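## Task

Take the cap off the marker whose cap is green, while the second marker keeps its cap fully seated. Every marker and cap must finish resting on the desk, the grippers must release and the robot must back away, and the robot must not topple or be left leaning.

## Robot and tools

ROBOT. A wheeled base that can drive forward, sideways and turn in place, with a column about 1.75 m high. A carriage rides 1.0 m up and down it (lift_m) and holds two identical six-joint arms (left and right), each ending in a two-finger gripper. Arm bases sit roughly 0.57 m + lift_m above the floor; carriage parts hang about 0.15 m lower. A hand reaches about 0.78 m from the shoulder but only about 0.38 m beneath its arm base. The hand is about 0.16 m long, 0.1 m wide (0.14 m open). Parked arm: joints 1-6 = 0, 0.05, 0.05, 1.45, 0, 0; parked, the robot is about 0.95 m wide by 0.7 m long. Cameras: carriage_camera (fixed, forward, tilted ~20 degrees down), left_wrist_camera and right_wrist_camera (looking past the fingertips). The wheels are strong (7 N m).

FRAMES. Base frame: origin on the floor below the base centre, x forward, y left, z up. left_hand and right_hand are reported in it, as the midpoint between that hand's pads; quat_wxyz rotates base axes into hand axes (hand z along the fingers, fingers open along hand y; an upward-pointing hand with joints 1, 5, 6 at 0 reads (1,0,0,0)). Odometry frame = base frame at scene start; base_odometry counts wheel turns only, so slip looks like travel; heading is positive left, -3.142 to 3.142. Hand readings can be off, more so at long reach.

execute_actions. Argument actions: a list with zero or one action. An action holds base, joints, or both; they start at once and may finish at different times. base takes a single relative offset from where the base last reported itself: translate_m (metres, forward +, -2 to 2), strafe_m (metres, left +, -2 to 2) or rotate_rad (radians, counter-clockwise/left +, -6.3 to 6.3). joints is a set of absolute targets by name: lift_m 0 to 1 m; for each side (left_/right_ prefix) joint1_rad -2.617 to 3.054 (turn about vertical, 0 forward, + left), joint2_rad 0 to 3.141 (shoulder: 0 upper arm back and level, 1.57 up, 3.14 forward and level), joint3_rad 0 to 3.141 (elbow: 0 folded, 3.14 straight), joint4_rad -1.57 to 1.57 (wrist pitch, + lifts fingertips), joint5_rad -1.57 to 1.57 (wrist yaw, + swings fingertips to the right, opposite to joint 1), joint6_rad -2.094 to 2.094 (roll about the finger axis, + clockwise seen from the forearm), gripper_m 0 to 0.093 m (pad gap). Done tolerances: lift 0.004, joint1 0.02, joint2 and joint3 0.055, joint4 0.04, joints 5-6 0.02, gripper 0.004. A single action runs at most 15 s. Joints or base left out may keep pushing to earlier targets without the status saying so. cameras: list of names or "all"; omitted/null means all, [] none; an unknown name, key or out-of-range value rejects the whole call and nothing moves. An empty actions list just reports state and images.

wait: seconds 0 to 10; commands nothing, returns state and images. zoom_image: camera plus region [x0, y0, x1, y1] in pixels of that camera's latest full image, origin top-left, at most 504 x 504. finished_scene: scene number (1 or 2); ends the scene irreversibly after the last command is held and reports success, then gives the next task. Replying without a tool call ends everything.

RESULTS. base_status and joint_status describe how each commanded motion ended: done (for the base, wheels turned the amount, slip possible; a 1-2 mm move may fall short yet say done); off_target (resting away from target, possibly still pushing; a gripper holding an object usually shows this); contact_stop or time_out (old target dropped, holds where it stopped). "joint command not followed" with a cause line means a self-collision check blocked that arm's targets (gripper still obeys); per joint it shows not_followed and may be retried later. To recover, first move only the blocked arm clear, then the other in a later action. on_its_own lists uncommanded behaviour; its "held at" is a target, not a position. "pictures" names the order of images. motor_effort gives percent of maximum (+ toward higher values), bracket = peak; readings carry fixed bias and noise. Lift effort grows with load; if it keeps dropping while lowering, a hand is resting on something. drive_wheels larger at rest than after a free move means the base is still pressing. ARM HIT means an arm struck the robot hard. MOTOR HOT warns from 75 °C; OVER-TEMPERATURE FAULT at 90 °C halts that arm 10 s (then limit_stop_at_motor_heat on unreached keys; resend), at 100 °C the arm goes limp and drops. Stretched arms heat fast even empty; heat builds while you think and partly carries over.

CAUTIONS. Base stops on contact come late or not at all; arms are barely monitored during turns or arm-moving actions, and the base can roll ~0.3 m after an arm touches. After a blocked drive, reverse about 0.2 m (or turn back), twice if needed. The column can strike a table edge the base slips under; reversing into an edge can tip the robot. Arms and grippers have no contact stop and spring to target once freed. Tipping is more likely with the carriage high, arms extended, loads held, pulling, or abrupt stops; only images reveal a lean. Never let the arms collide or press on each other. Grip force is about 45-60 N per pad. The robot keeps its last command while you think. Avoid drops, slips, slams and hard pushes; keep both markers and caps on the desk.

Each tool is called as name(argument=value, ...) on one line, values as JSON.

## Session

execute_actions(actions=[])

Scene clock: 0.00 s.
base_odometry: x=+0.000 y=+0.000 heading=+0.000 (m, m, rad; odometry frame)
base_status: not commanded
joint_positions: lift_m=+0.301 left_joint1_rad=-0.010 left_joint2_rad=+0.023 left_joint3_rad=+0.046 left_joint4_rad=+1.445 left_joint5_rad=+0.026 left_joint6_rad=+0.039 left_gripper_m=+0.095 right_joint1_rad=+0.029 right_joint2_rad=+0.035 right_joint3_rad=+0.027 right_joint4_rad=+1.435 right_joint5_rad=-0.011 right_joint6_rad=+0.046 right_gripper_m=+0.094
joint_status: not commanded
motor_effort: lift_m=+16 drive_wheels=-4 (%)
left_hand: x=+0.2918 y=+0.3134 z=+1.3162 quat_wxyz=(+0.999, +0.014, +0.051, +0.014) (m; base frame)
right_hand: x=+0.3038 y=-0.3152 z=+1.3106 quat_wxyz=(+0.997, -0.005, +0.072, +0.038) (m; base frame)
pictures: carriage_camera, left_wrist_camera, right_wrist_camera
Images, in order (width x height): carriage_camera 672x504, left_wrist_camera 672x504, right_wrist_camera 672x504.

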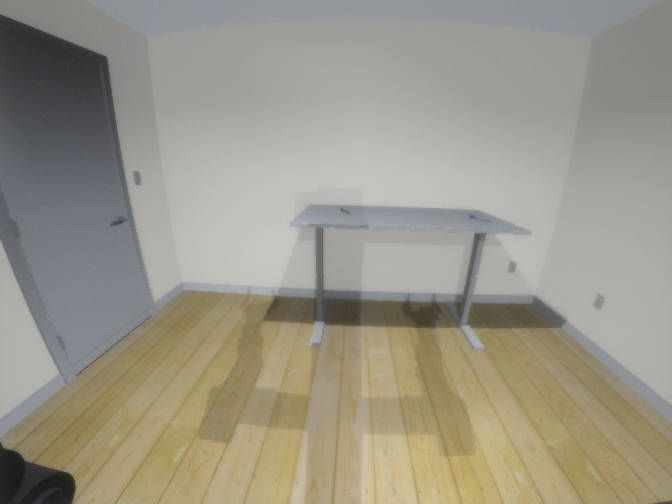

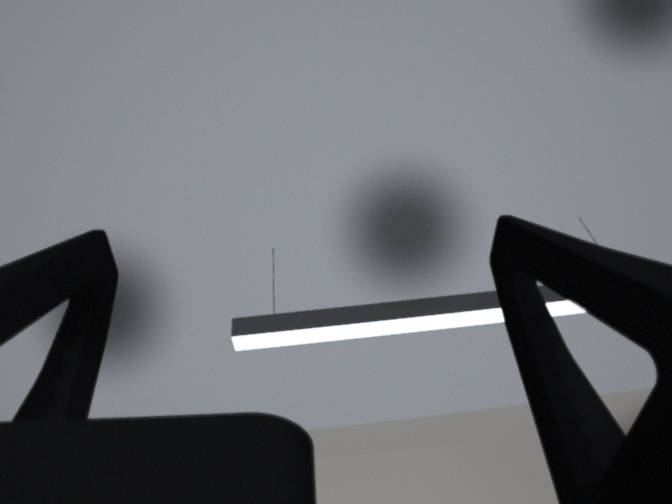

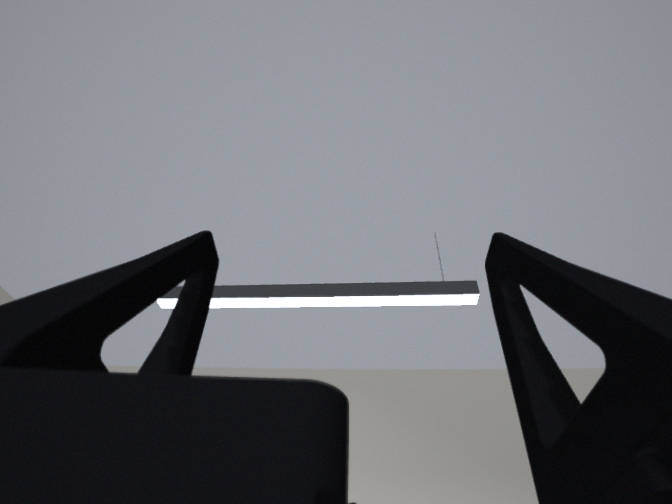

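execute_actions(actions=[{"base":{"translate_m":1.1},"joints":{"lift_m":0.5,"left_joint1_rad":0.1,"right_joint1_rad":-0.1,"left_joint2_rad":1.6,"right_joint2_rad":1.6,"left_joint3_rad":1.2,"right_joint3_rad":1.2,"left_joint4_rad":-1.17,"right_joint4_rad":-1.17}}])

Scene clock: 6.80 s.
base_odometry: x=+1.100 y=+0.000 heading=+0.000 (m, m, rad; odometry frame)
base_status: done
joint_positions: lift_m=+0.500 left_joint1_rad=+0.094 left_joint2_rad=+1.595 left_joint3_rad=+1.171 left_joint4_rad=-1.169 left_joint5_rad=+0.026 left_joint6_rad=+0.039 left_gripper_m=+0.095 right_joint1_rad=-0.091 right_joint2_rad=+1.587 right_joint3_rad=+1.181 right_joint4_rad=-1.169 right_joint5_rad=-0.011 right_joint6_rad=+0.046 right_gripper_m=+0.094
joint_status: all done
motor_effort: lift_m=+16(21) drive_wheels=-4(6) (%)
left_hand: x=+0.5352 y=+0.3389 z=+1.1709 quat_wxyz=(-0.010, -0.028, +0.999, -0.014) (m; base frame)
right_hand: x=+0.5380 y=-0.3408 z=+1.1753 quat_wxyz=(-0.002, +0.068, +0.998, +0.006) (m; base frame)
pictures: carriage_camera, left_wrist_camera, right_wrist_camera
Images, in order (width x height): carriage_camera 672x504, left_wrist_camera 672x504, right_wrist_camera 672x504.

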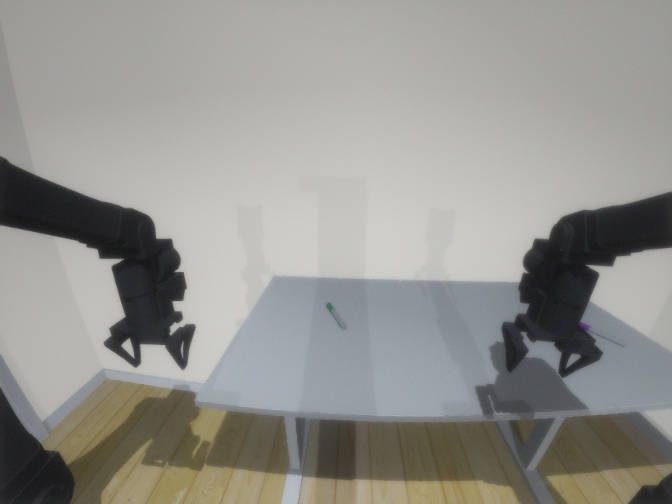

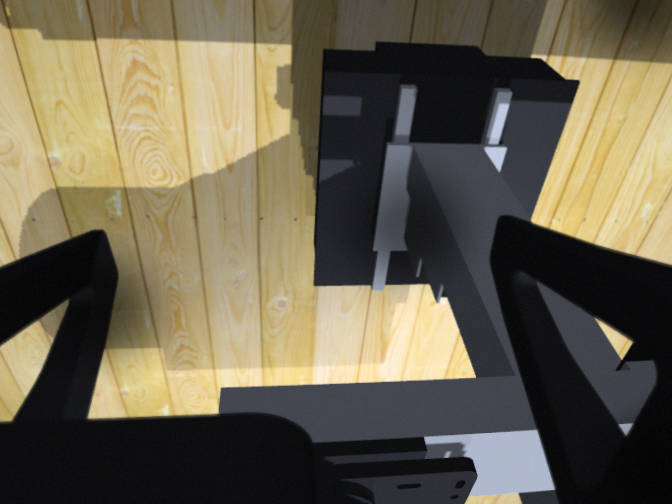

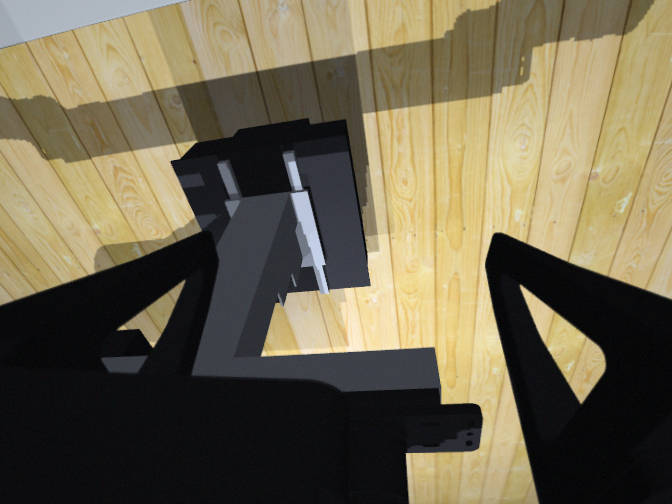

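execute_actions(actions=[{"base":{"strafe_m":-0.22},"joints":{"left_joint1_rad":-0.15,"left_joint2_rad":2.5,"left_joint3_rad":2.3,"left_joint4_rad":-1.07,"left_joint6_rad":-0.5,"right_joint3_rad":1.5,"right_joint4_rad":-1.4,"right_joint6_rad":2.05}}], cameras=[])

execute_actions(actions=[{"base":{"translate_m":0.2},"joints":{"lift_m":0.45}}])

Scene clock: 15.60 s.
base_odometry: x=+1.100 y=-0.220 heading=+0.000 (m, m, rad; odometry frame)
base_status: done
joint_positions: lift_m=+0.500 left_joint1_rad=-0.153 left_joint2_rad=+2.497 left_joint3_rad=+2.283 left_joint4_rad=-1.073 left_joint5_rad=+0.025 left_joint6_rad=-0.493 left_gripper_m=+0.095 right_joint1_rad=-0.093 right_joint2_rad=+1.587 right_joint3_rad=+1.492 right_joint4_rad=-1.391 right_joint5_rad=-0.011 right_joint6_rad=+2.046 right_gripper_m=+0.094
joint_status: all done
motor_effort: lift_m=+16(16) drive_wheels=-2(15) (%)
left_hand: x=+0.8121 y=+0.2296 z=+1.1283 quat_wxyz=(+0.131, -0.166, +0.976, -0.057) (m; base frame)
right_hand: x=+0.5605 y=-0.3437 z=+1.2543 quat_wxyz=(+0.019, +0.876, +0.480, +0.038) (m; base frame)
pictures: none
No camera images: the call's "cameras" was empty. Leave "cameras" out to get every camera's image.

Scene clock: 17.77 s.
base_odometry: x=+1.300 y=-0.220 heading=-0.001 (m, m, rad; odometry frame)
base_status: done
joint_positions: lift_m=+0.450 left_joint1_rad=-0.153 left_joint2_rad=+2.503 left_joint3_rad=+2.283 left_joint4_rad=-1.074 left_joint5_rad=+0.025 left_joint6_rad=-0.493 left_gripper_m=+0.095 right_joint1_rad=-0.093 right_joint2_rad=+1.587 right_joint3_rad=+1.492 right_joint4_rad=-1.396 right_joint5_rad=-0.011 right_joint6_rad=+2.046 right_gripper_m=+0.094
joint_status: all done
motor_effort: lift_m=+14(15) drive_wheels=+0(8) (%)
left_hand: x=+0.8114 y=+0.2297 z=+1.0751 quat_wxyz=(+0.127, -0.166, +0.976, -0.056) (m; base frame)
right_hand: x=+0.5593 y=-0.3436 z=+1.2045 quat_wxyz=(+0.018, +0.876, +0.480, +0.036) (m; base frame)
pictures: carriage_camera, left_wrist_camera, right_wrist_camera
Images, in order (width x height): carriage_camera 672x504, left_wrist_camera 672x504, right_wrist_camera 672x504.

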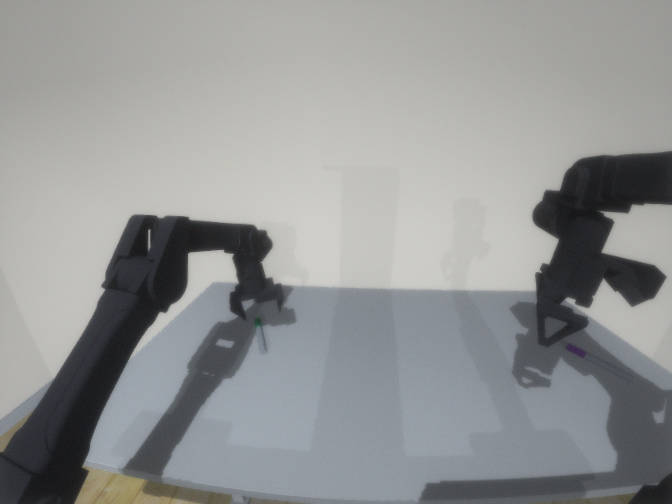

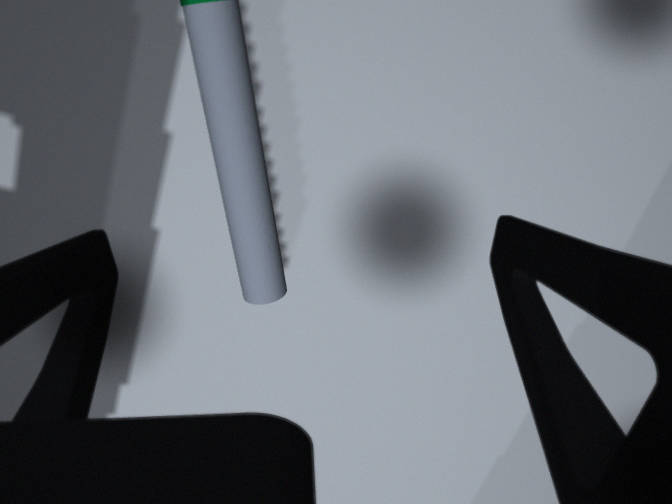

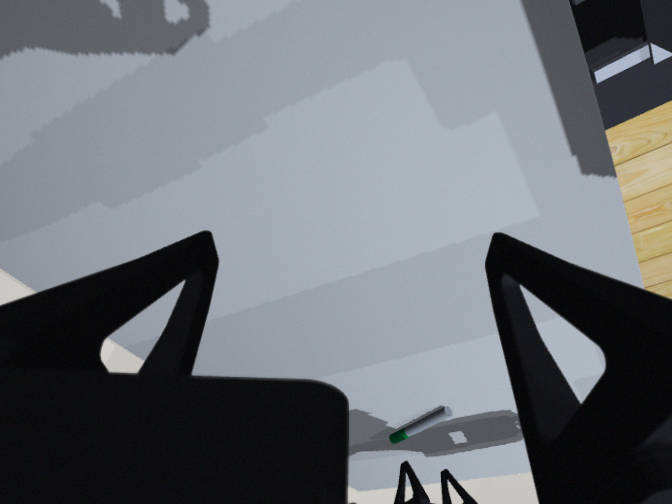

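execute_actions(actions=[{"joints":{"lift_m":0.43,"left_joint1_rad":-0.08,"left_joint2_rad":2.65,"left_joint3_rad":2.52,"left_joint4_rad":-1.05}}])

Scene clock: 21.83 s.
base_odometry: x=+1.300 y=-0.220 heading=-0.001 (m, m, rad; odometry frame)
base_status: not commanded
joint_positions: lift_m=+0.430 left_joint1_rad=-0.073 left_joint2_rad=+2.663 left_joint3_rad=+2.500 left_joint4_rad=-1.056 left_joint5_rad=+0.025 left_joint6_rad=-0.493 left_gripper_m=+0.095 right_joint1_rad=-0.093 right_joint2_rad=+1.587 right_joint3_rad=+1.492 right_joint4_rad=-1.397 right_joint5_rad=-0.011 right_joint6_rad=+2.046 right_gripper_m=+0.094
joint_status: all done
motor_effort: lift_m=+14(14) drive_wheels=+0(1) (%)
left_hand: x=+0.8557 y=+0.2705 z=+1.0397 quat_wxyz=(+0.165, -0.203, +0.963, -0.061) (m; base frame)
right_hand: x=+0.5592 y=-0.3436 z=+1.1846 quat_wxyz=(+0.017, +0.876, +0.480, +0.036) (m; base frame)
pictures: carriage_camera, left_wrist_camera, right_wrist_camera
Images, in order (width x height): carriage_camera 672x504, left_wrist_camera 672x504, right_wrist_camera 672x504.

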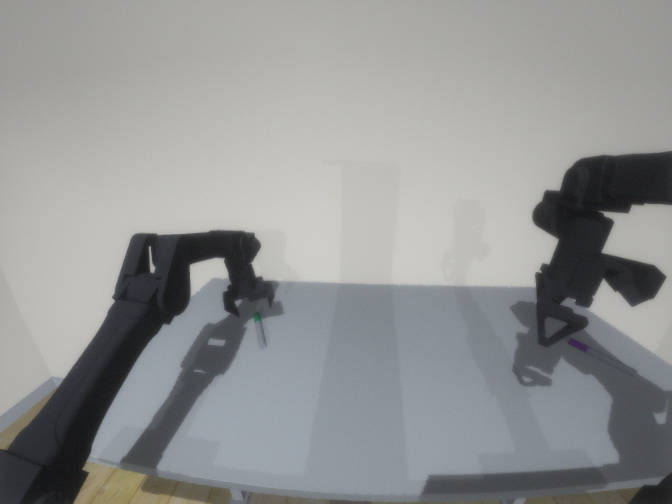

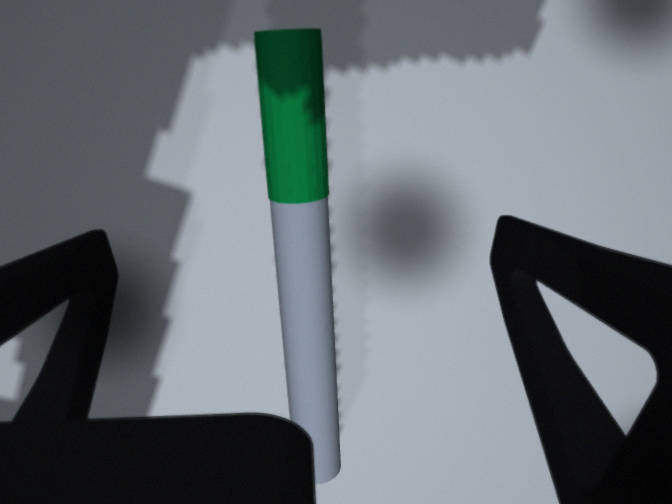

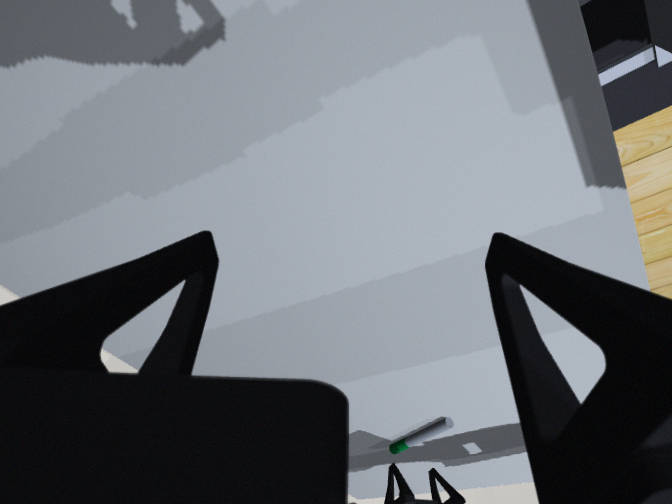

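execute_actions(actions=[{"base":{"translate_m":0.015},"joints":{"lift_m":0.405,"left_joint1_rad":-0.055}}])

Scene clock: 24.07 s.
base_odometry: x=+1.315 y=-0.221 heading=-0.001 (m, m, rad; odometry frame)
base_status: done
joint_positions: lift_m=+0.405 left_joint1_rad=-0.060 left_joint2_rad=+2.661 left_joint3_rad=+2.500 left_joint4_rad=-1.054 left_joint5_rad=+0.026 left_joint6_rad=-0.493 left_gripper_m=+0.095 right_joint1_rad=-0.093 right_joint2_rad=+1.587 right_joint3_rad=+1.492 right_joint4_rad=-1.397 right_joint5_rad=-0.011 right_joint6_rad=+2.046 right_gripper_m=+0.094
joint_status: all done
motor_effort: lift_m=+14(15) drive_wheels=+0(4) (%)
left_hand: x=+0.8570 y=+0.2785 z=+1.0161 quat_wxyz=(+0.167, -0.209, +0.962, -0.060) (m; base frame)
right_hand: x=+0.5591 y=-0.3435 z=+1.1595 quat_wxyz=(+0.017, +0.876, +0.480, +0.036) (m; base frame)
pictures: carriage_camera, left_wrist_camera, right_wrist_camera
Images, in order (width x height): carriage_camera 672x504, left_wrist_camera 672x504, right_wrist_camera 672x504.

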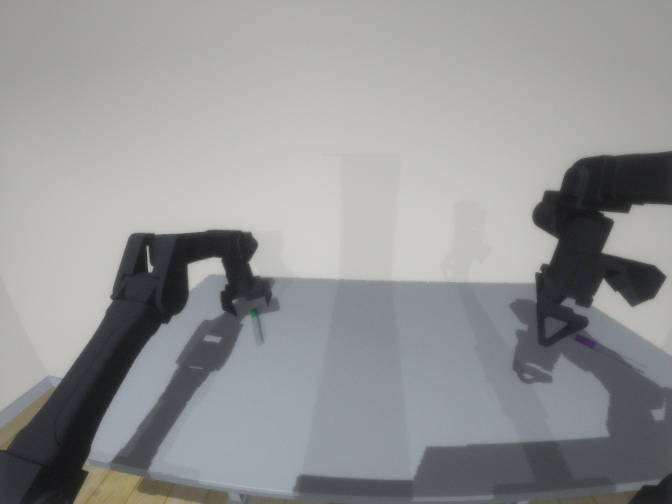

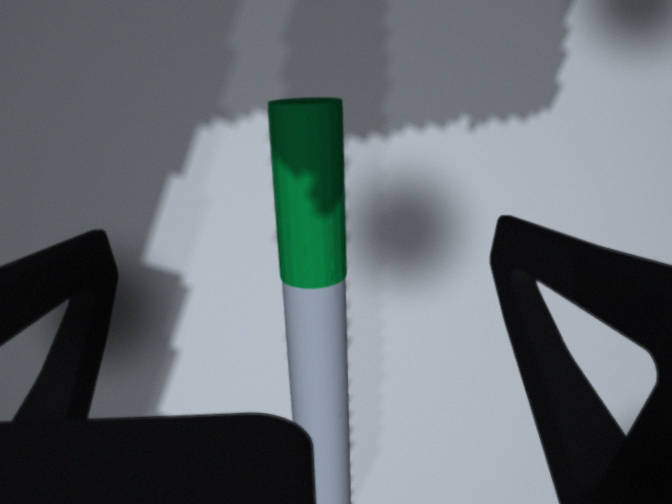

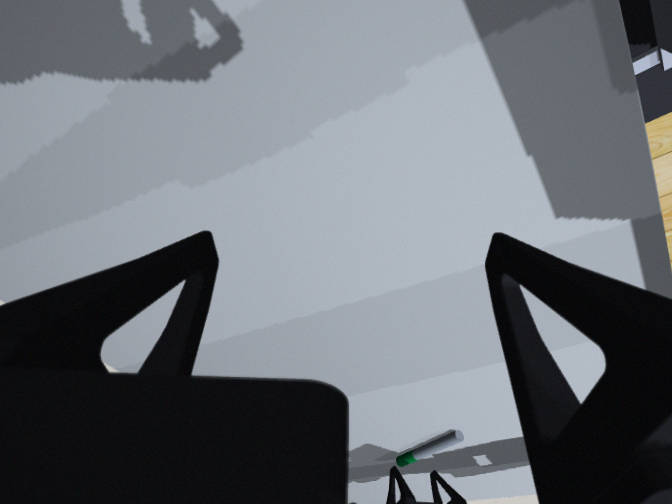

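execute_actions(actions=[{"base":{"translate_m":0.008},"joints":{"lift_m":0.376,"left_gripper_m":0.05}}], cameras=["left_wrist_camera"])

Scene clock: 26.23 s.
base_odometry: x=+1.323 y=-0.221 heading=-0.002 (m, m, rad; odometry frame)
base_status: done
joint_positions: lift_m=+0.376 left_joint1_rad=-0.059 left_joint2_rad=+2.652 left_joint3_rad=+2.505 left_joint4_rad=-1.049 left_joint5_rad=+0.023 left_joint6_rad=-0.493 left_gripper_m=+0.050 right_joint1_rad=-0.093 right_joint2_rad=+1.591 right_joint3_rad=+1.492 right_joint4_rad=-1.397 right_joint5_rad=-0.011 right_joint6_rad=+2.046 right_gripper_m=+0.094
joint_status: all done
motor_effort: lift_m=+14(15) drive_wheels=-6(16) (%)
left_hand: x=+0.8599 y=+0.2792 z=+0.9943 quat_wxyz=(+0.176, -0.210, +0.960, -0.062) (m; base frame)
right_hand: x=+0.5594 y=-0.3436 z=+1.1295 quat_wxyz=(+0.016, +0.876, +0.480, +0.034) (m; base frame)
pictures: left_wrist_camera
Images, in order (width x height): left_wrist_camera 672x504.

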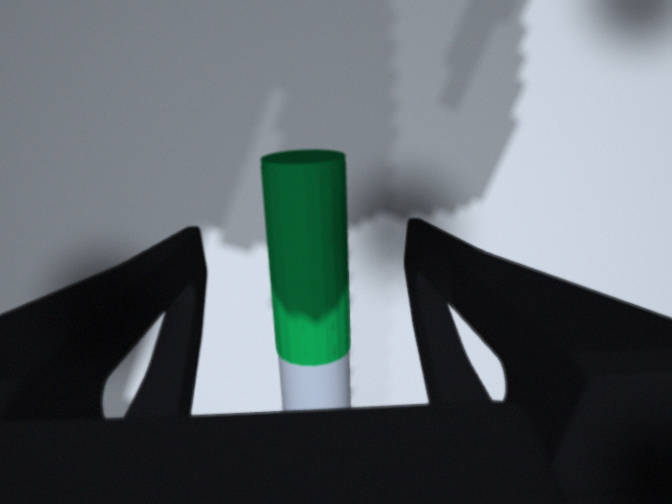

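execute_actions(actions=[{"joints":{"left_gripper_m":0.0,"lift_m":0.38}}], cameras=["left_wrist_camera"])

execute_actions(actions=[{"joints":{"lift_m":0.44}}], cameras=[])

execute_actions(actions=[{"joints":{"left_joint1_rad":-0.57,"left_joint2_rad":2.2,"left_joint3_rad":1.95,"left_joint4_rad":-1.32,"left_joint6_rad":-2.09,"right_joint1_rad":0.4,"right_joint2_rad":2.3,"right_joint3_rad":2.1,"right_joint4_rad":-1.37,"right_joint5_rad":-0.5,"right_joint6_rad":2.05}}])

Scene clock: 32.27 s.
base_odometry: x=+1.323 y=-0.221 heading=-0.002 (m, m, rad; odometry frame)
base_status: not commanded
joint_positions: lift_m=+0.380 left_joint1_rad=-0.059 left_joint2_rad=+2.652 left_joint3_rad=+2.505 left_joint4_rad=-1.047 left_joint5_rad=+0.024 left_joint6_rad=-0.494 left_gripper_m=+0.015 right_joint1_rad=-0.093 right_joint2_rad=+1.591 right_joint3_rad=+1.494 right_joint4_rad=-1.397 right_joint5_rad=-0.011 right_joint6_rad=+2.046 right_gripper_m=+0.094
joint_status: left_gripper_m off_target (ended at +0.015, target +0.000); the others done
motor_effort: lift_m=+17(21) drive_wheels=-1(1) (%)
left_hand: x=+0.8604 y=+0.2789 z=+0.9981 quat_wxyz=(+0.177, -0.210, +0.960, -0.063) (m; base frame)
right_hand: x=+0.5597 y=-0.3436 z=+1.1334 quat_wxyz=(+0.017, +0.876, +0.480, +0.035) (m; base frame)
pictures: left_wrist_camera
Images, in order (width x height): left_wrist_camera 672x504.

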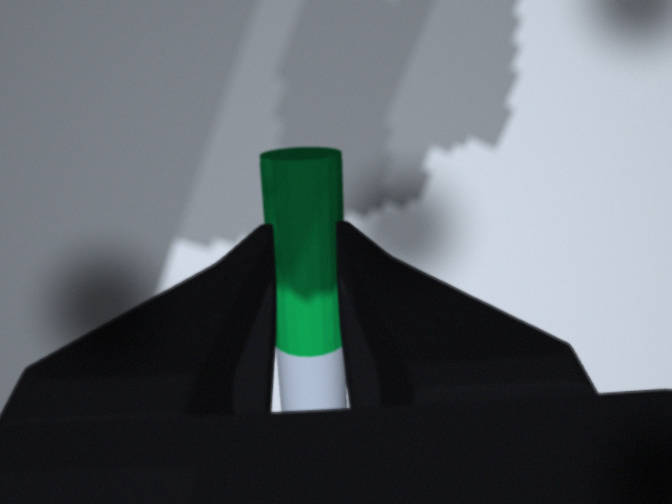

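Scene clock: 33.03 s.
base_odometry: x=+1.323 y=-0.221 heading=-0.002 (m, m, rad; odometry frame)
base_status: not commanded
joint_positions: lift_m=+0.440 left_joint1_rad=-0.059 left_joint2_rad=+2.651 left_joint3_rad=+2.505 left_joint4_rad=-1.048 left_joint5_rad=+0.024 left_joint6_rad=-0.494 left_gripper_m=+0.015 right_joint1_rad=-0.093 right_joint2_rad=+1.591 right_joint3_rad=+1.494 right_joint4_rad=-1.397 right_joint5_rad=-0.011 right_joint6_rad=+2.046 right_gripper_m=+0.094
joint_status: all done
motor_effort: lift_m=+17(21) drive_wheels=-1(1) (%)
left_hand: x=+0.8603 y=+0.2789 z=+1.0587 quat_wxyz=(+0.177, -0.210, +0.960, -0.063) (m; base frame)
right_hand: x=+0.5597 y=-0.3436 z=+1.1934 quat_wxyz=(+0.017, +0.876, +0.480, +0.035) (m; base frame)
pictures: none
No camera images: the call's "cameras" was empty. Leave "cameras" out to get every camera's image.

Scene clock: 34.77 s.
base_odometry: x=+1.323 y=-0.221 heading=-0.002 (m, m, rad; odometry frame)
base_status: not commanded
joint_positions: lift_m=+0.440 left_joint1_rad=-0.577 left_joint2_rad=+2.204 left_joint3_rad=+1.963 left_joint4_rad=-1.312 left_joint5_rad=+0.031 left_joint6_rad=-2.083 left_gripper_m=+0.015 right_joint1_rad=+0.407 right_joint2_rad=+2.287 right_joint3_rad=+2.084 right_joint4_rad=-1.362 right_joint5_rad=-0.495 right_joint6_rad=+2.046 right_gripper_m=+0.094
joint_status: all done
motor_effort: lift_m=+17(17) drive_wheels=-5(6) (%)
left_hand: x=+0.6268 y=+0.0778 z=+1.1059 quat_wxyz=(-0.013, -0.684, +0.729, -0.012) (m; base frame)
right_hand: x=+0.6450 y=-0.0663 z=+1.1223 quat_wxyz=(-0.230, +0.708, +0.662, +0.086) (m; base frame)
pictures: carriage_camera, left_wrist_camera, right_wrist_camera
Images, in order (width x height): carriage_camera 672x504, left_wrist_camera 672x504, right_wrist_camera 672x504.

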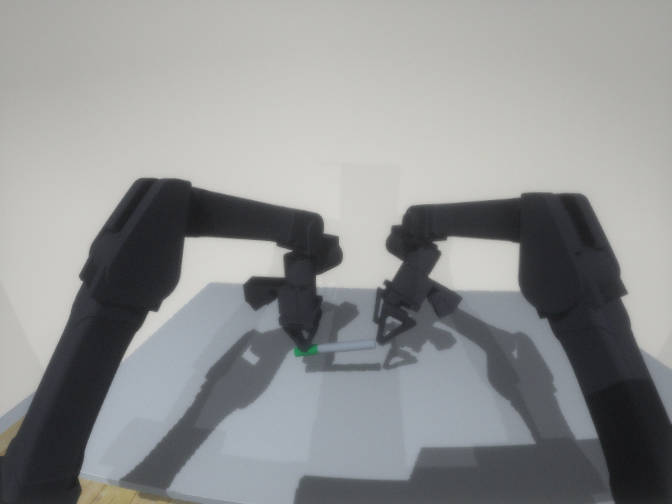

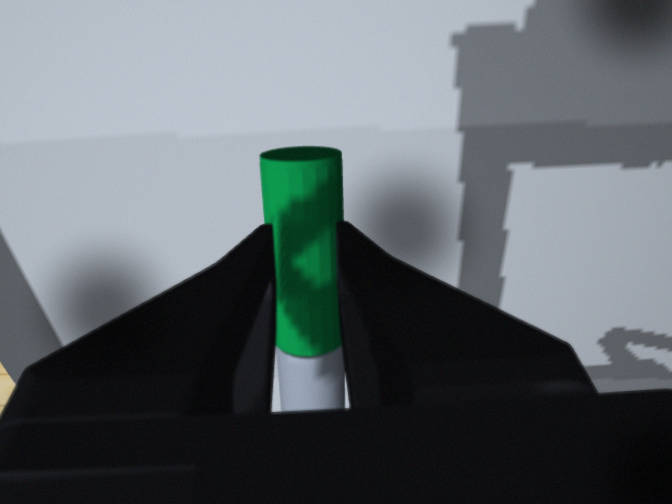

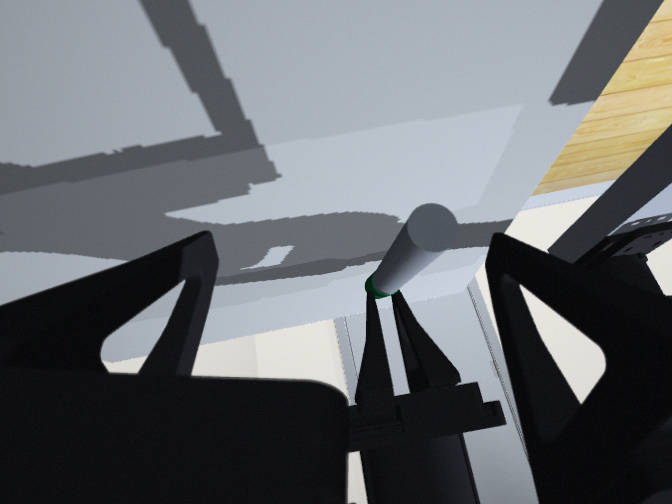

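execute_actions(actions=[{"joints":{"right_joint1_rad":0.5,"right_joint3_rad":2.02,"right_joint4_rad":-1.3,"right_gripper_m":0.07}}])

Scene clock: 37.57 s.
base_odometry: x=+1.323 y=-0.221 heading=-0.002 (m, m, rad; odometry frame)
base_status: not commanded
joint_positions: lift_m=+0.440 left_joint1_rad=-0.577 left_joint2_rad=+2.204 left_joint3_rad=+1.963 left_joint4_rad=-1.312 left_joint5_rad=+0.031 left_joint6_rad=-2.083 left_gripper_m=+0.015 right_joint1_rad=+0.508 right_joint2_rad=+2.287 right_joint3_rad=+2.037 right_joint4_rad=-1.299 right_joint5_rad=-0.497 right_joint6_rad=+2.046 right_gripper_m=+0.070
joint_status: all done
motor_effort: lift_m=+17(17) drive_wheels=-1(6) (%)
left_hand: x=+0.6269 y=+0.0779 z=+1.1059 quat_wxyz=(-0.013, -0.684, +0.729, -0.012) (m; base frame)
right_hand: x=+0.6205 y=-0.0274 z=+1.1106 quat_wxyz=(-0.233, +0.672, +0.698, +0.081) (m; base frame)
pictures: carriage_camera, left_wrist_camera, right_wrist_camera
Images, in order (width x height): carriage_camera 672x504, left_wrist_camera 672x504, right_wrist_camera 672x504.

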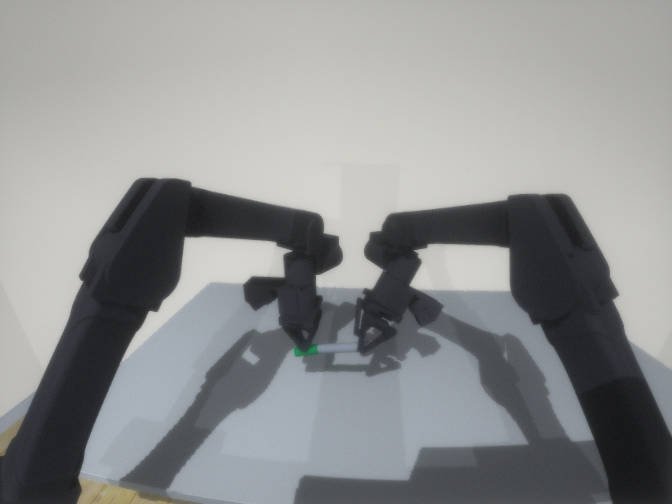

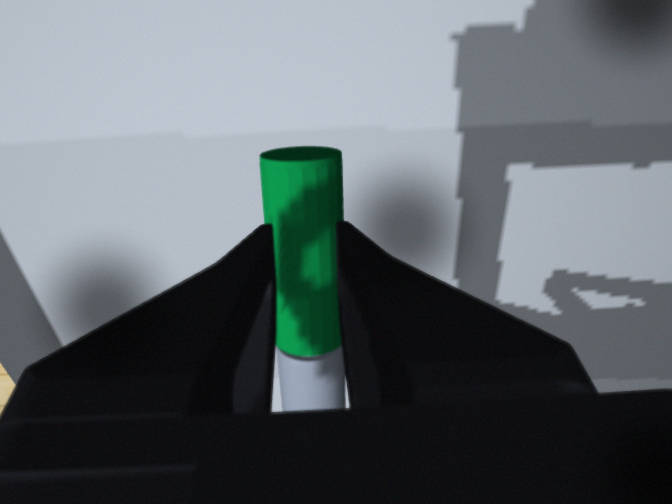

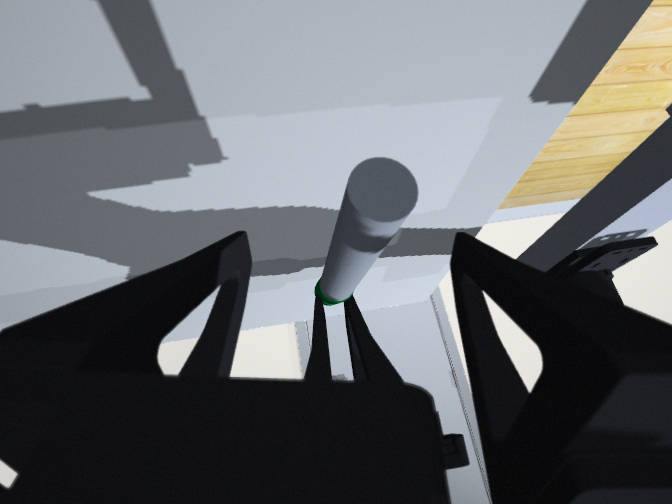

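execute_actions(actions=[{"joints":{"right_joint3_rad":1.97,"right_joint4_rad":-1.26,"right_joint6_rad":2.09,"right_gripper_m":0.04}}], cameras=["right_wrist_camera"])

execute_actions(actions=[{"joints":{"right_gripper_m":0.0}}])

Scene clock: 40.27 s.
base_odometry: x=+1.323 y=-0.221 heading=-0.002 (m, m, rad; odometry frame)
base_status: not commanded
joint_positions: lift_m=+0.440 left_joint1_rad=-0.577 left_joint2_rad=+2.204 left_joint3_rad=+1.963 left_joint4_rad=-1.312 left_joint5_rad=+0.031 left_joint6_rad=-2.083 left_gripper_m=+0.015 right_joint1_rad=+0.508 right_joint2_rad=+2.287 right_joint3_rad=+1.987 right_joint4_rad=-1.261 right_joint5_rad=-0.497 right_joint6_rad=+2.086 right_gripper_m=+0.040
joint_status: all done
motor_effort: lift_m=+17(17) drive_wheels=-6(6) (%)
left_hand: x=+0.6269 y=+0.0779 z=+1.1059 quat_wxyz=(-0.013, -0.684, +0.729, -0.012) (m; base frame)
right_hand: x=+0.6179 y=-0.0288 z=+1.0979 quat_wxyz=(-0.236, +0.687, +0.684, +0.071) (m; base frame)
pictures: right_wrist_camera
Images, in order (width x height): right_wrist_camera 672x504.

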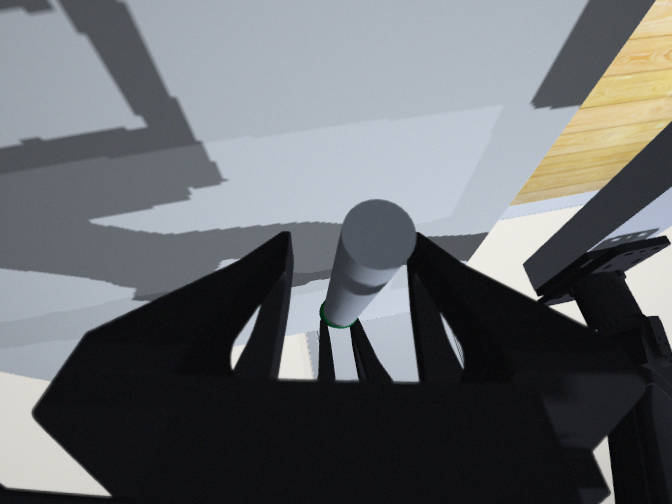

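Scene clock: 40.83 s.
base_odometry: x=+1.323 y=-0.221 heading=-0.002 (m, m, rad; odometry frame)
base_status: not commanded
joint_positions: lift_m=+0.440 left_joint1_rad=-0.577 left_joint2_rad=+2.204 left_joint3_rad=+1.963 left_joint4_rad=-1.317 left_joint5_rad=+0.033 left_joint6_rad=-2.085 left_gripper_m=+0.015 right_joint1_rad=+0.508 right_joint2_rad=+2.287 right_joint3_rad=+1.987 right_joint4_rad=-1.256 right_joint5_rad=-0.495 right_joint6_rad=+2.091 right_gripper_m=+0.018
joint_status: right_gripper_m off_target (ended at +0.018, target +0.000)
motor_effort: lift_m=+17(17) drive_wheels=-6(6) (%)
left_hand: x=+0.6258 y=+0.0781 z=+1.1059 quat_wxyz=(-0.014, -0.685, +0.729, -0.010) (m; base frame)
right_hand: x=+0.6191 y=-0.0289 z=+1.0978 quat_wxyz=(-0.234, +0.689, +0.682, +0.073) (m; base frame)
pictures: carriage_camera, left_wrist_camera, right_wrist_camera
Images, in order (width x height): carriage_camera 672x504, left_wrist_camera 672x504, right_wrist_camera 672x504.

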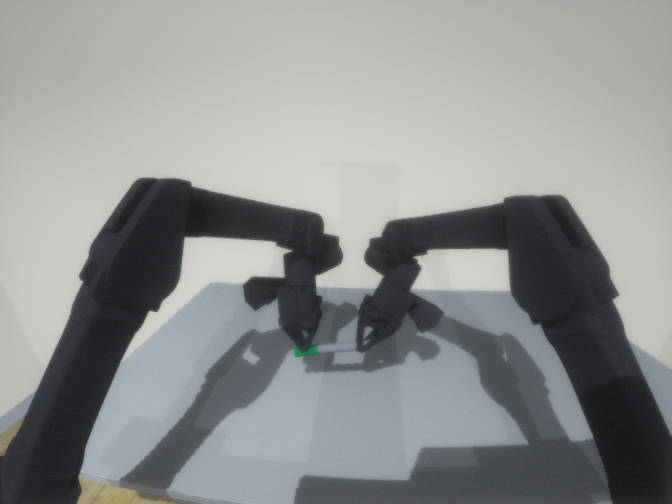

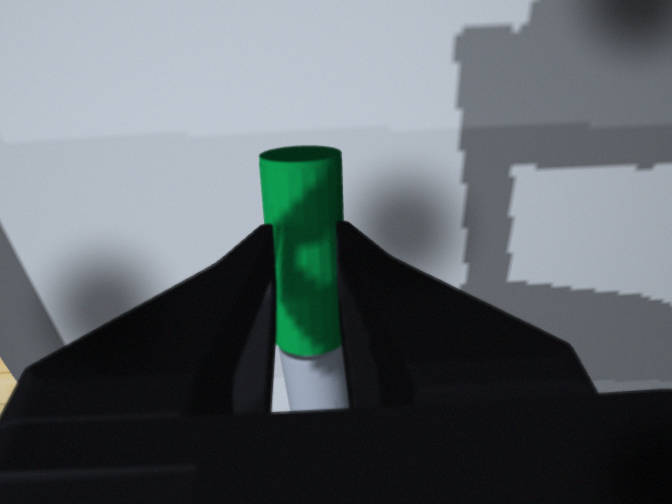

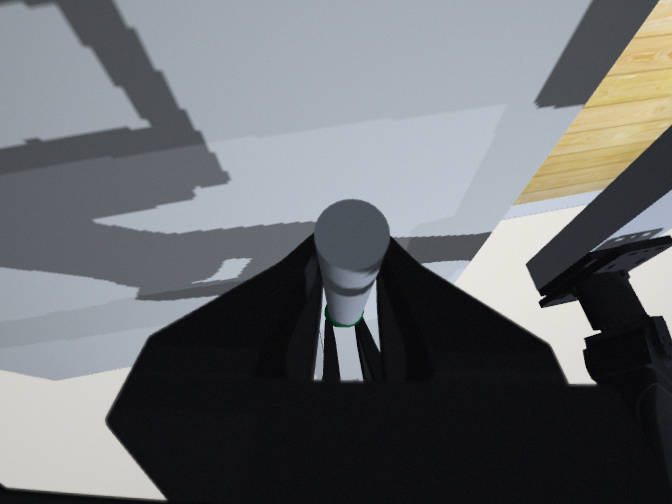

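execute_actions(actions=[{"joints":{"left_gripper_m":0.04}}], cameras=[])

execute_actions(actions=[{"joints":{"left_joint3_rad":1.88,"left_joint4_rad":-1.25}}], cameras=["left_wrist_camera"])

execute_actions(actions=[{"joints":{"left_gripper_m":0}}])

Scene clock: 43.87 s.
base_odometry: x=+1.323 y=-0.221 heading=-0.002 (m, m, rad; odometry frame)
base_status: not commanded
joint_positions: lift_m=+0.440 left_joint1_rad=-0.577 left_joint2_rad=+2.204 left_joint3_rad=+1.963 left_joint4_rad=-1.317 left_joint5_rad=+0.033 left_joint6_rad=-2.085 left_gripper_m=+0.040 right_joint1_rad=+0.508 right_joint2_rad=+2.287 right_joint3_rad=+1.987 right_joint4_rad=-1.256 right_joint5_rad=-0.495 right_joint6_rad=+2.091 right_gripper_m=+0.018
joint_status: all done
motor_effort: lift_m=+17(17) drive_wheels=-6(6) (%)
left_hand: x=+0.6258 y=+0.0781 z=+1.1059 quat_wxyz=(-0.014, -0.685, +0.729, -0.010) (m; base frame)
right_hand: x=+0.6191 y=-0.0289 z=+1.0978 quat_wxyz=(-0.234, +0.689, +0.682, +0.073) (m; base frame)
pictures: none
No camera images: the call's "cameras" was empty. Leave "cameras" out to get every camera's image.

Scene clock: 44.47 s.
base_odometry: x=+1.323 y=-0.221 heading=-0.002 (m, m, rad; odometry frame)
base_status: not commanded
joint_positions: lift_m=+0.440 left_joint1_rad=-0.577 left_joint2_rad=+2.204 left_joint3_rad=+1.894 left_joint4_rad=-1.260 left_joint5_rad=+0.033 left_joint6_rad=-2.085 left_gripper_m=+0.040 right_joint1_rad=+0.508 right_joint2_rad=+2.287 right_joint3_rad=+1.987 right_joint4_rad=-1.256 right_joint5_rad=-0.495 right_joint6_rad=+2.091 right_gripper_m=+0.018
joint_status: all done
motor_effort: lift_m=+17(17) drive_wheels=-6(6) (%)
left_hand: x=+0.6229 y=+0.0800 z=+1.0886 quat_wxyz=(-0.016, -0.685, +0.729, -0.005) (m; base frame)
right_hand: x=+0.6191 y=-0.0289 z=+1.0978 quat_wxyz=(-0.234, +0.689, +0.682, +0.073) (m; base frame)
pictures: left_wrist_camera
Images, in order (width x height): left_wrist_camera 672x504.

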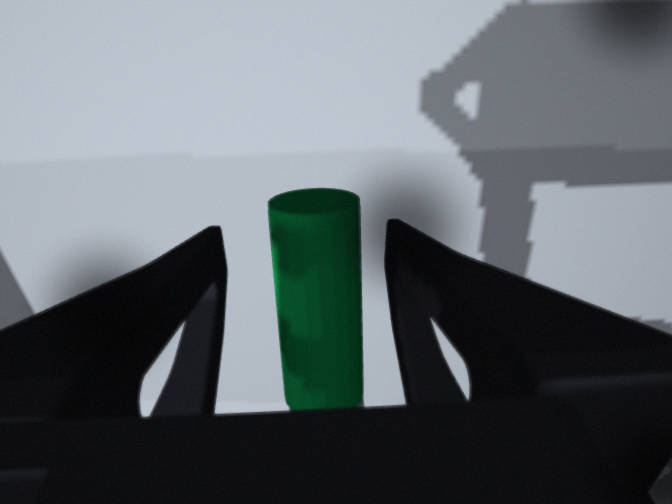

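Scene clock: 45.03 s.
base_odometry: x=+1.323 y=-0.221 heading=-0.002 (m, m, rad; odometry frame)
base_status: not commanded
joint_positions: lift_m=+0.440 left_joint1_rad=-0.576 left_joint2_rad=+2.204 left_joint3_rad=+1.894 left_joint4_rad=-1.256 left_joint5_rad=+0.030 left_joint6_rad=-2.086 left_gripper_m=+0.019 right_joint1_rad=+0.508 right_joint2_rad=+2.287 right_joint3_rad=+1.987 right_joint4_rad=-1.260 right_joint5_rad=-0.497 right_joint6_rad=+2.090 right_gripper_m=+0.018
joint_status: left_gripper_m off_target (ended at +0.019, target +0.000)
motor_effort: lift_m=+17(17) drive_wheels=-6(6) (%)
left_hand: x=+0.6240 y=+0.0801 z=+1.0886 quat_wxyz=(-0.014, -0.685, +0.728, -0.006) (m; base frame)
right_hand: x=+0.6184 y=-0.0291 z=+1.0979 quat_wxyz=(-0.235, +0.688, +0.682, +0.071) (m; base frame)
pictures: carriage_camera, left_wrist_camera, right_wrist_camera
Images, in order (width x height): carriage_camera 672x504, left_wrist_camera 672x504, right_wrist_camera 672x504.

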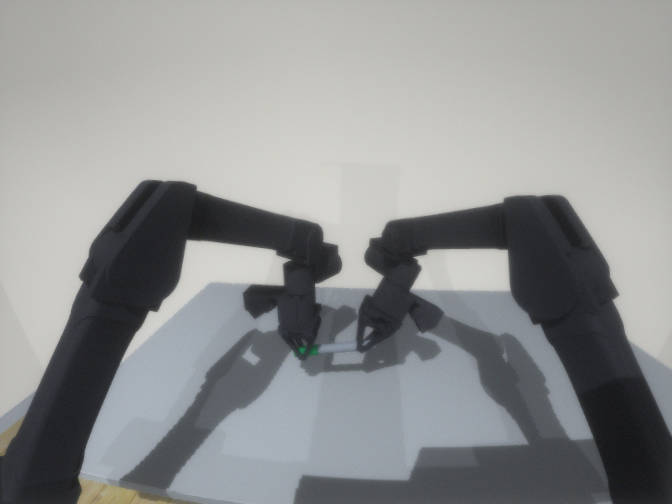

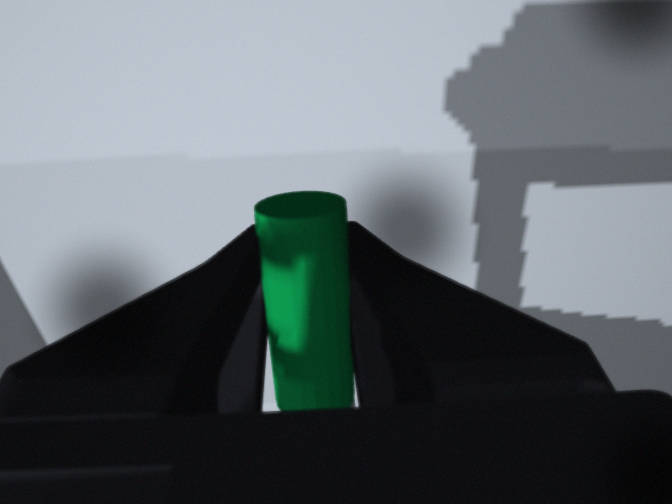

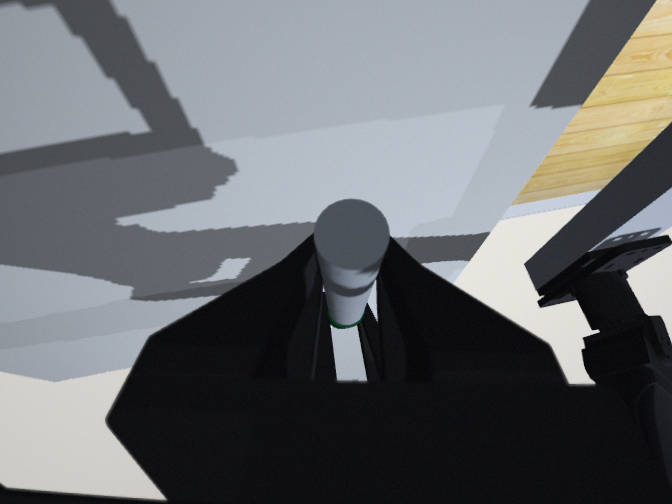

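execute_actions(actions=[{"joints":{"right_joint1_rad":0.37,"left_joint1_rad":-0.41,"right_joint4_rad":-1.42,"left_joint4_rad":-1.42,"left_joint5_rad":-0.22,"right_joint5_rad":-0.28,"right_joint6_rad":2.0,"left_joint6_rad":-2.0}}])

Scene clock: 47.57 s.
base_odometry: x=+1.323 y=-0.221 heading=-0.002 (m, m, rad; odometry frame)
base_status: not commanded
joint_positions: lift_m=+0.440 left_joint1_rad=-0.404 left_joint2_rad=+2.204 left_joint3_rad=+1.894 left_joint4_rad=-1.408 left_joint5_rad=-0.219 left_joint6_rad=-2.005 left_gripper_m=+0.019 right_joint1_rad=+0.360 right_joint2_rad=+2.287 right_joint3_rad=+1.987 right_joint4_rad=-1.412 right_joint5_rad=-0.287 right_joint6_rad=+2.004 right_gripper_m=+0.018
joint_status: all done
motor_effort: lift_m=+17(17) drive_wheels=-5(1) (%)
left_hand: x=+0.6426 y=+0.1982 z=+1.0952 quat_wxyz=(+0.076, -0.706, +0.696, +0.107) (m; base frame)
right_hand: x=+0.6348 y=-0.1276 z=+1.0865 quat_wxyz=(-0.159, +0.730, +0.665, -0.011) (m; base frame)
pictures: carriage_camera, left_wrist_camera, right_wrist_camera
Images, in order (width x height): carriage_camera 672x504, left_wrist_camera 672x504, right_wrist_camera 672x504.

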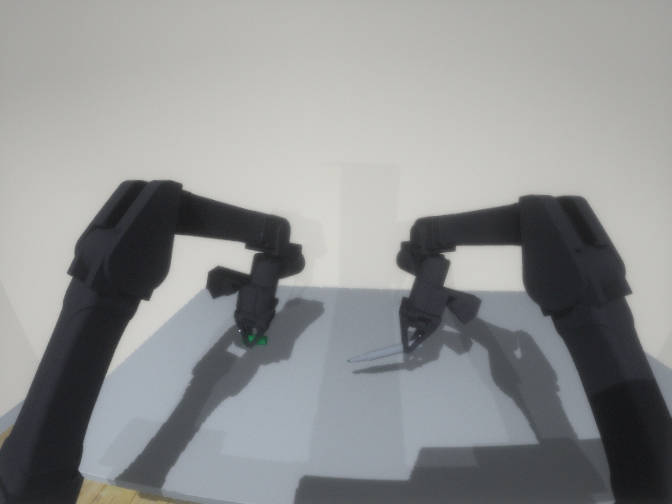

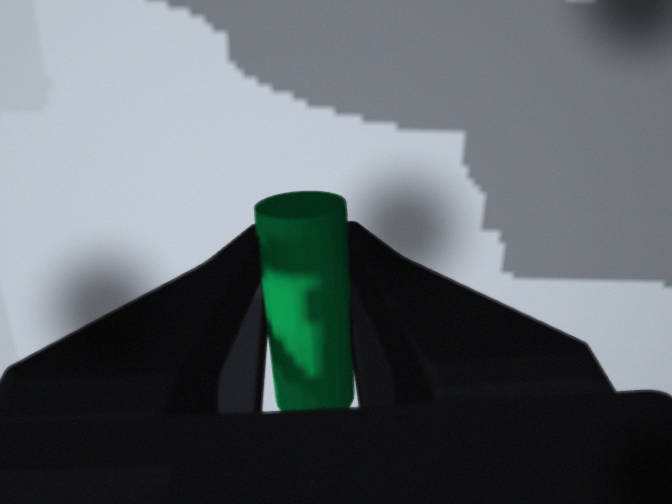

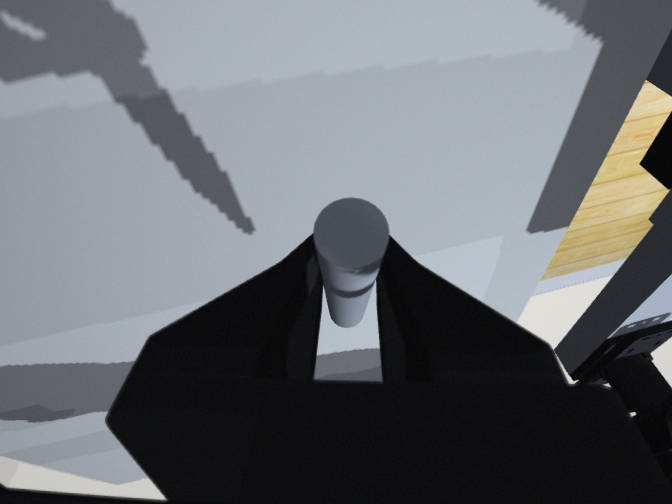

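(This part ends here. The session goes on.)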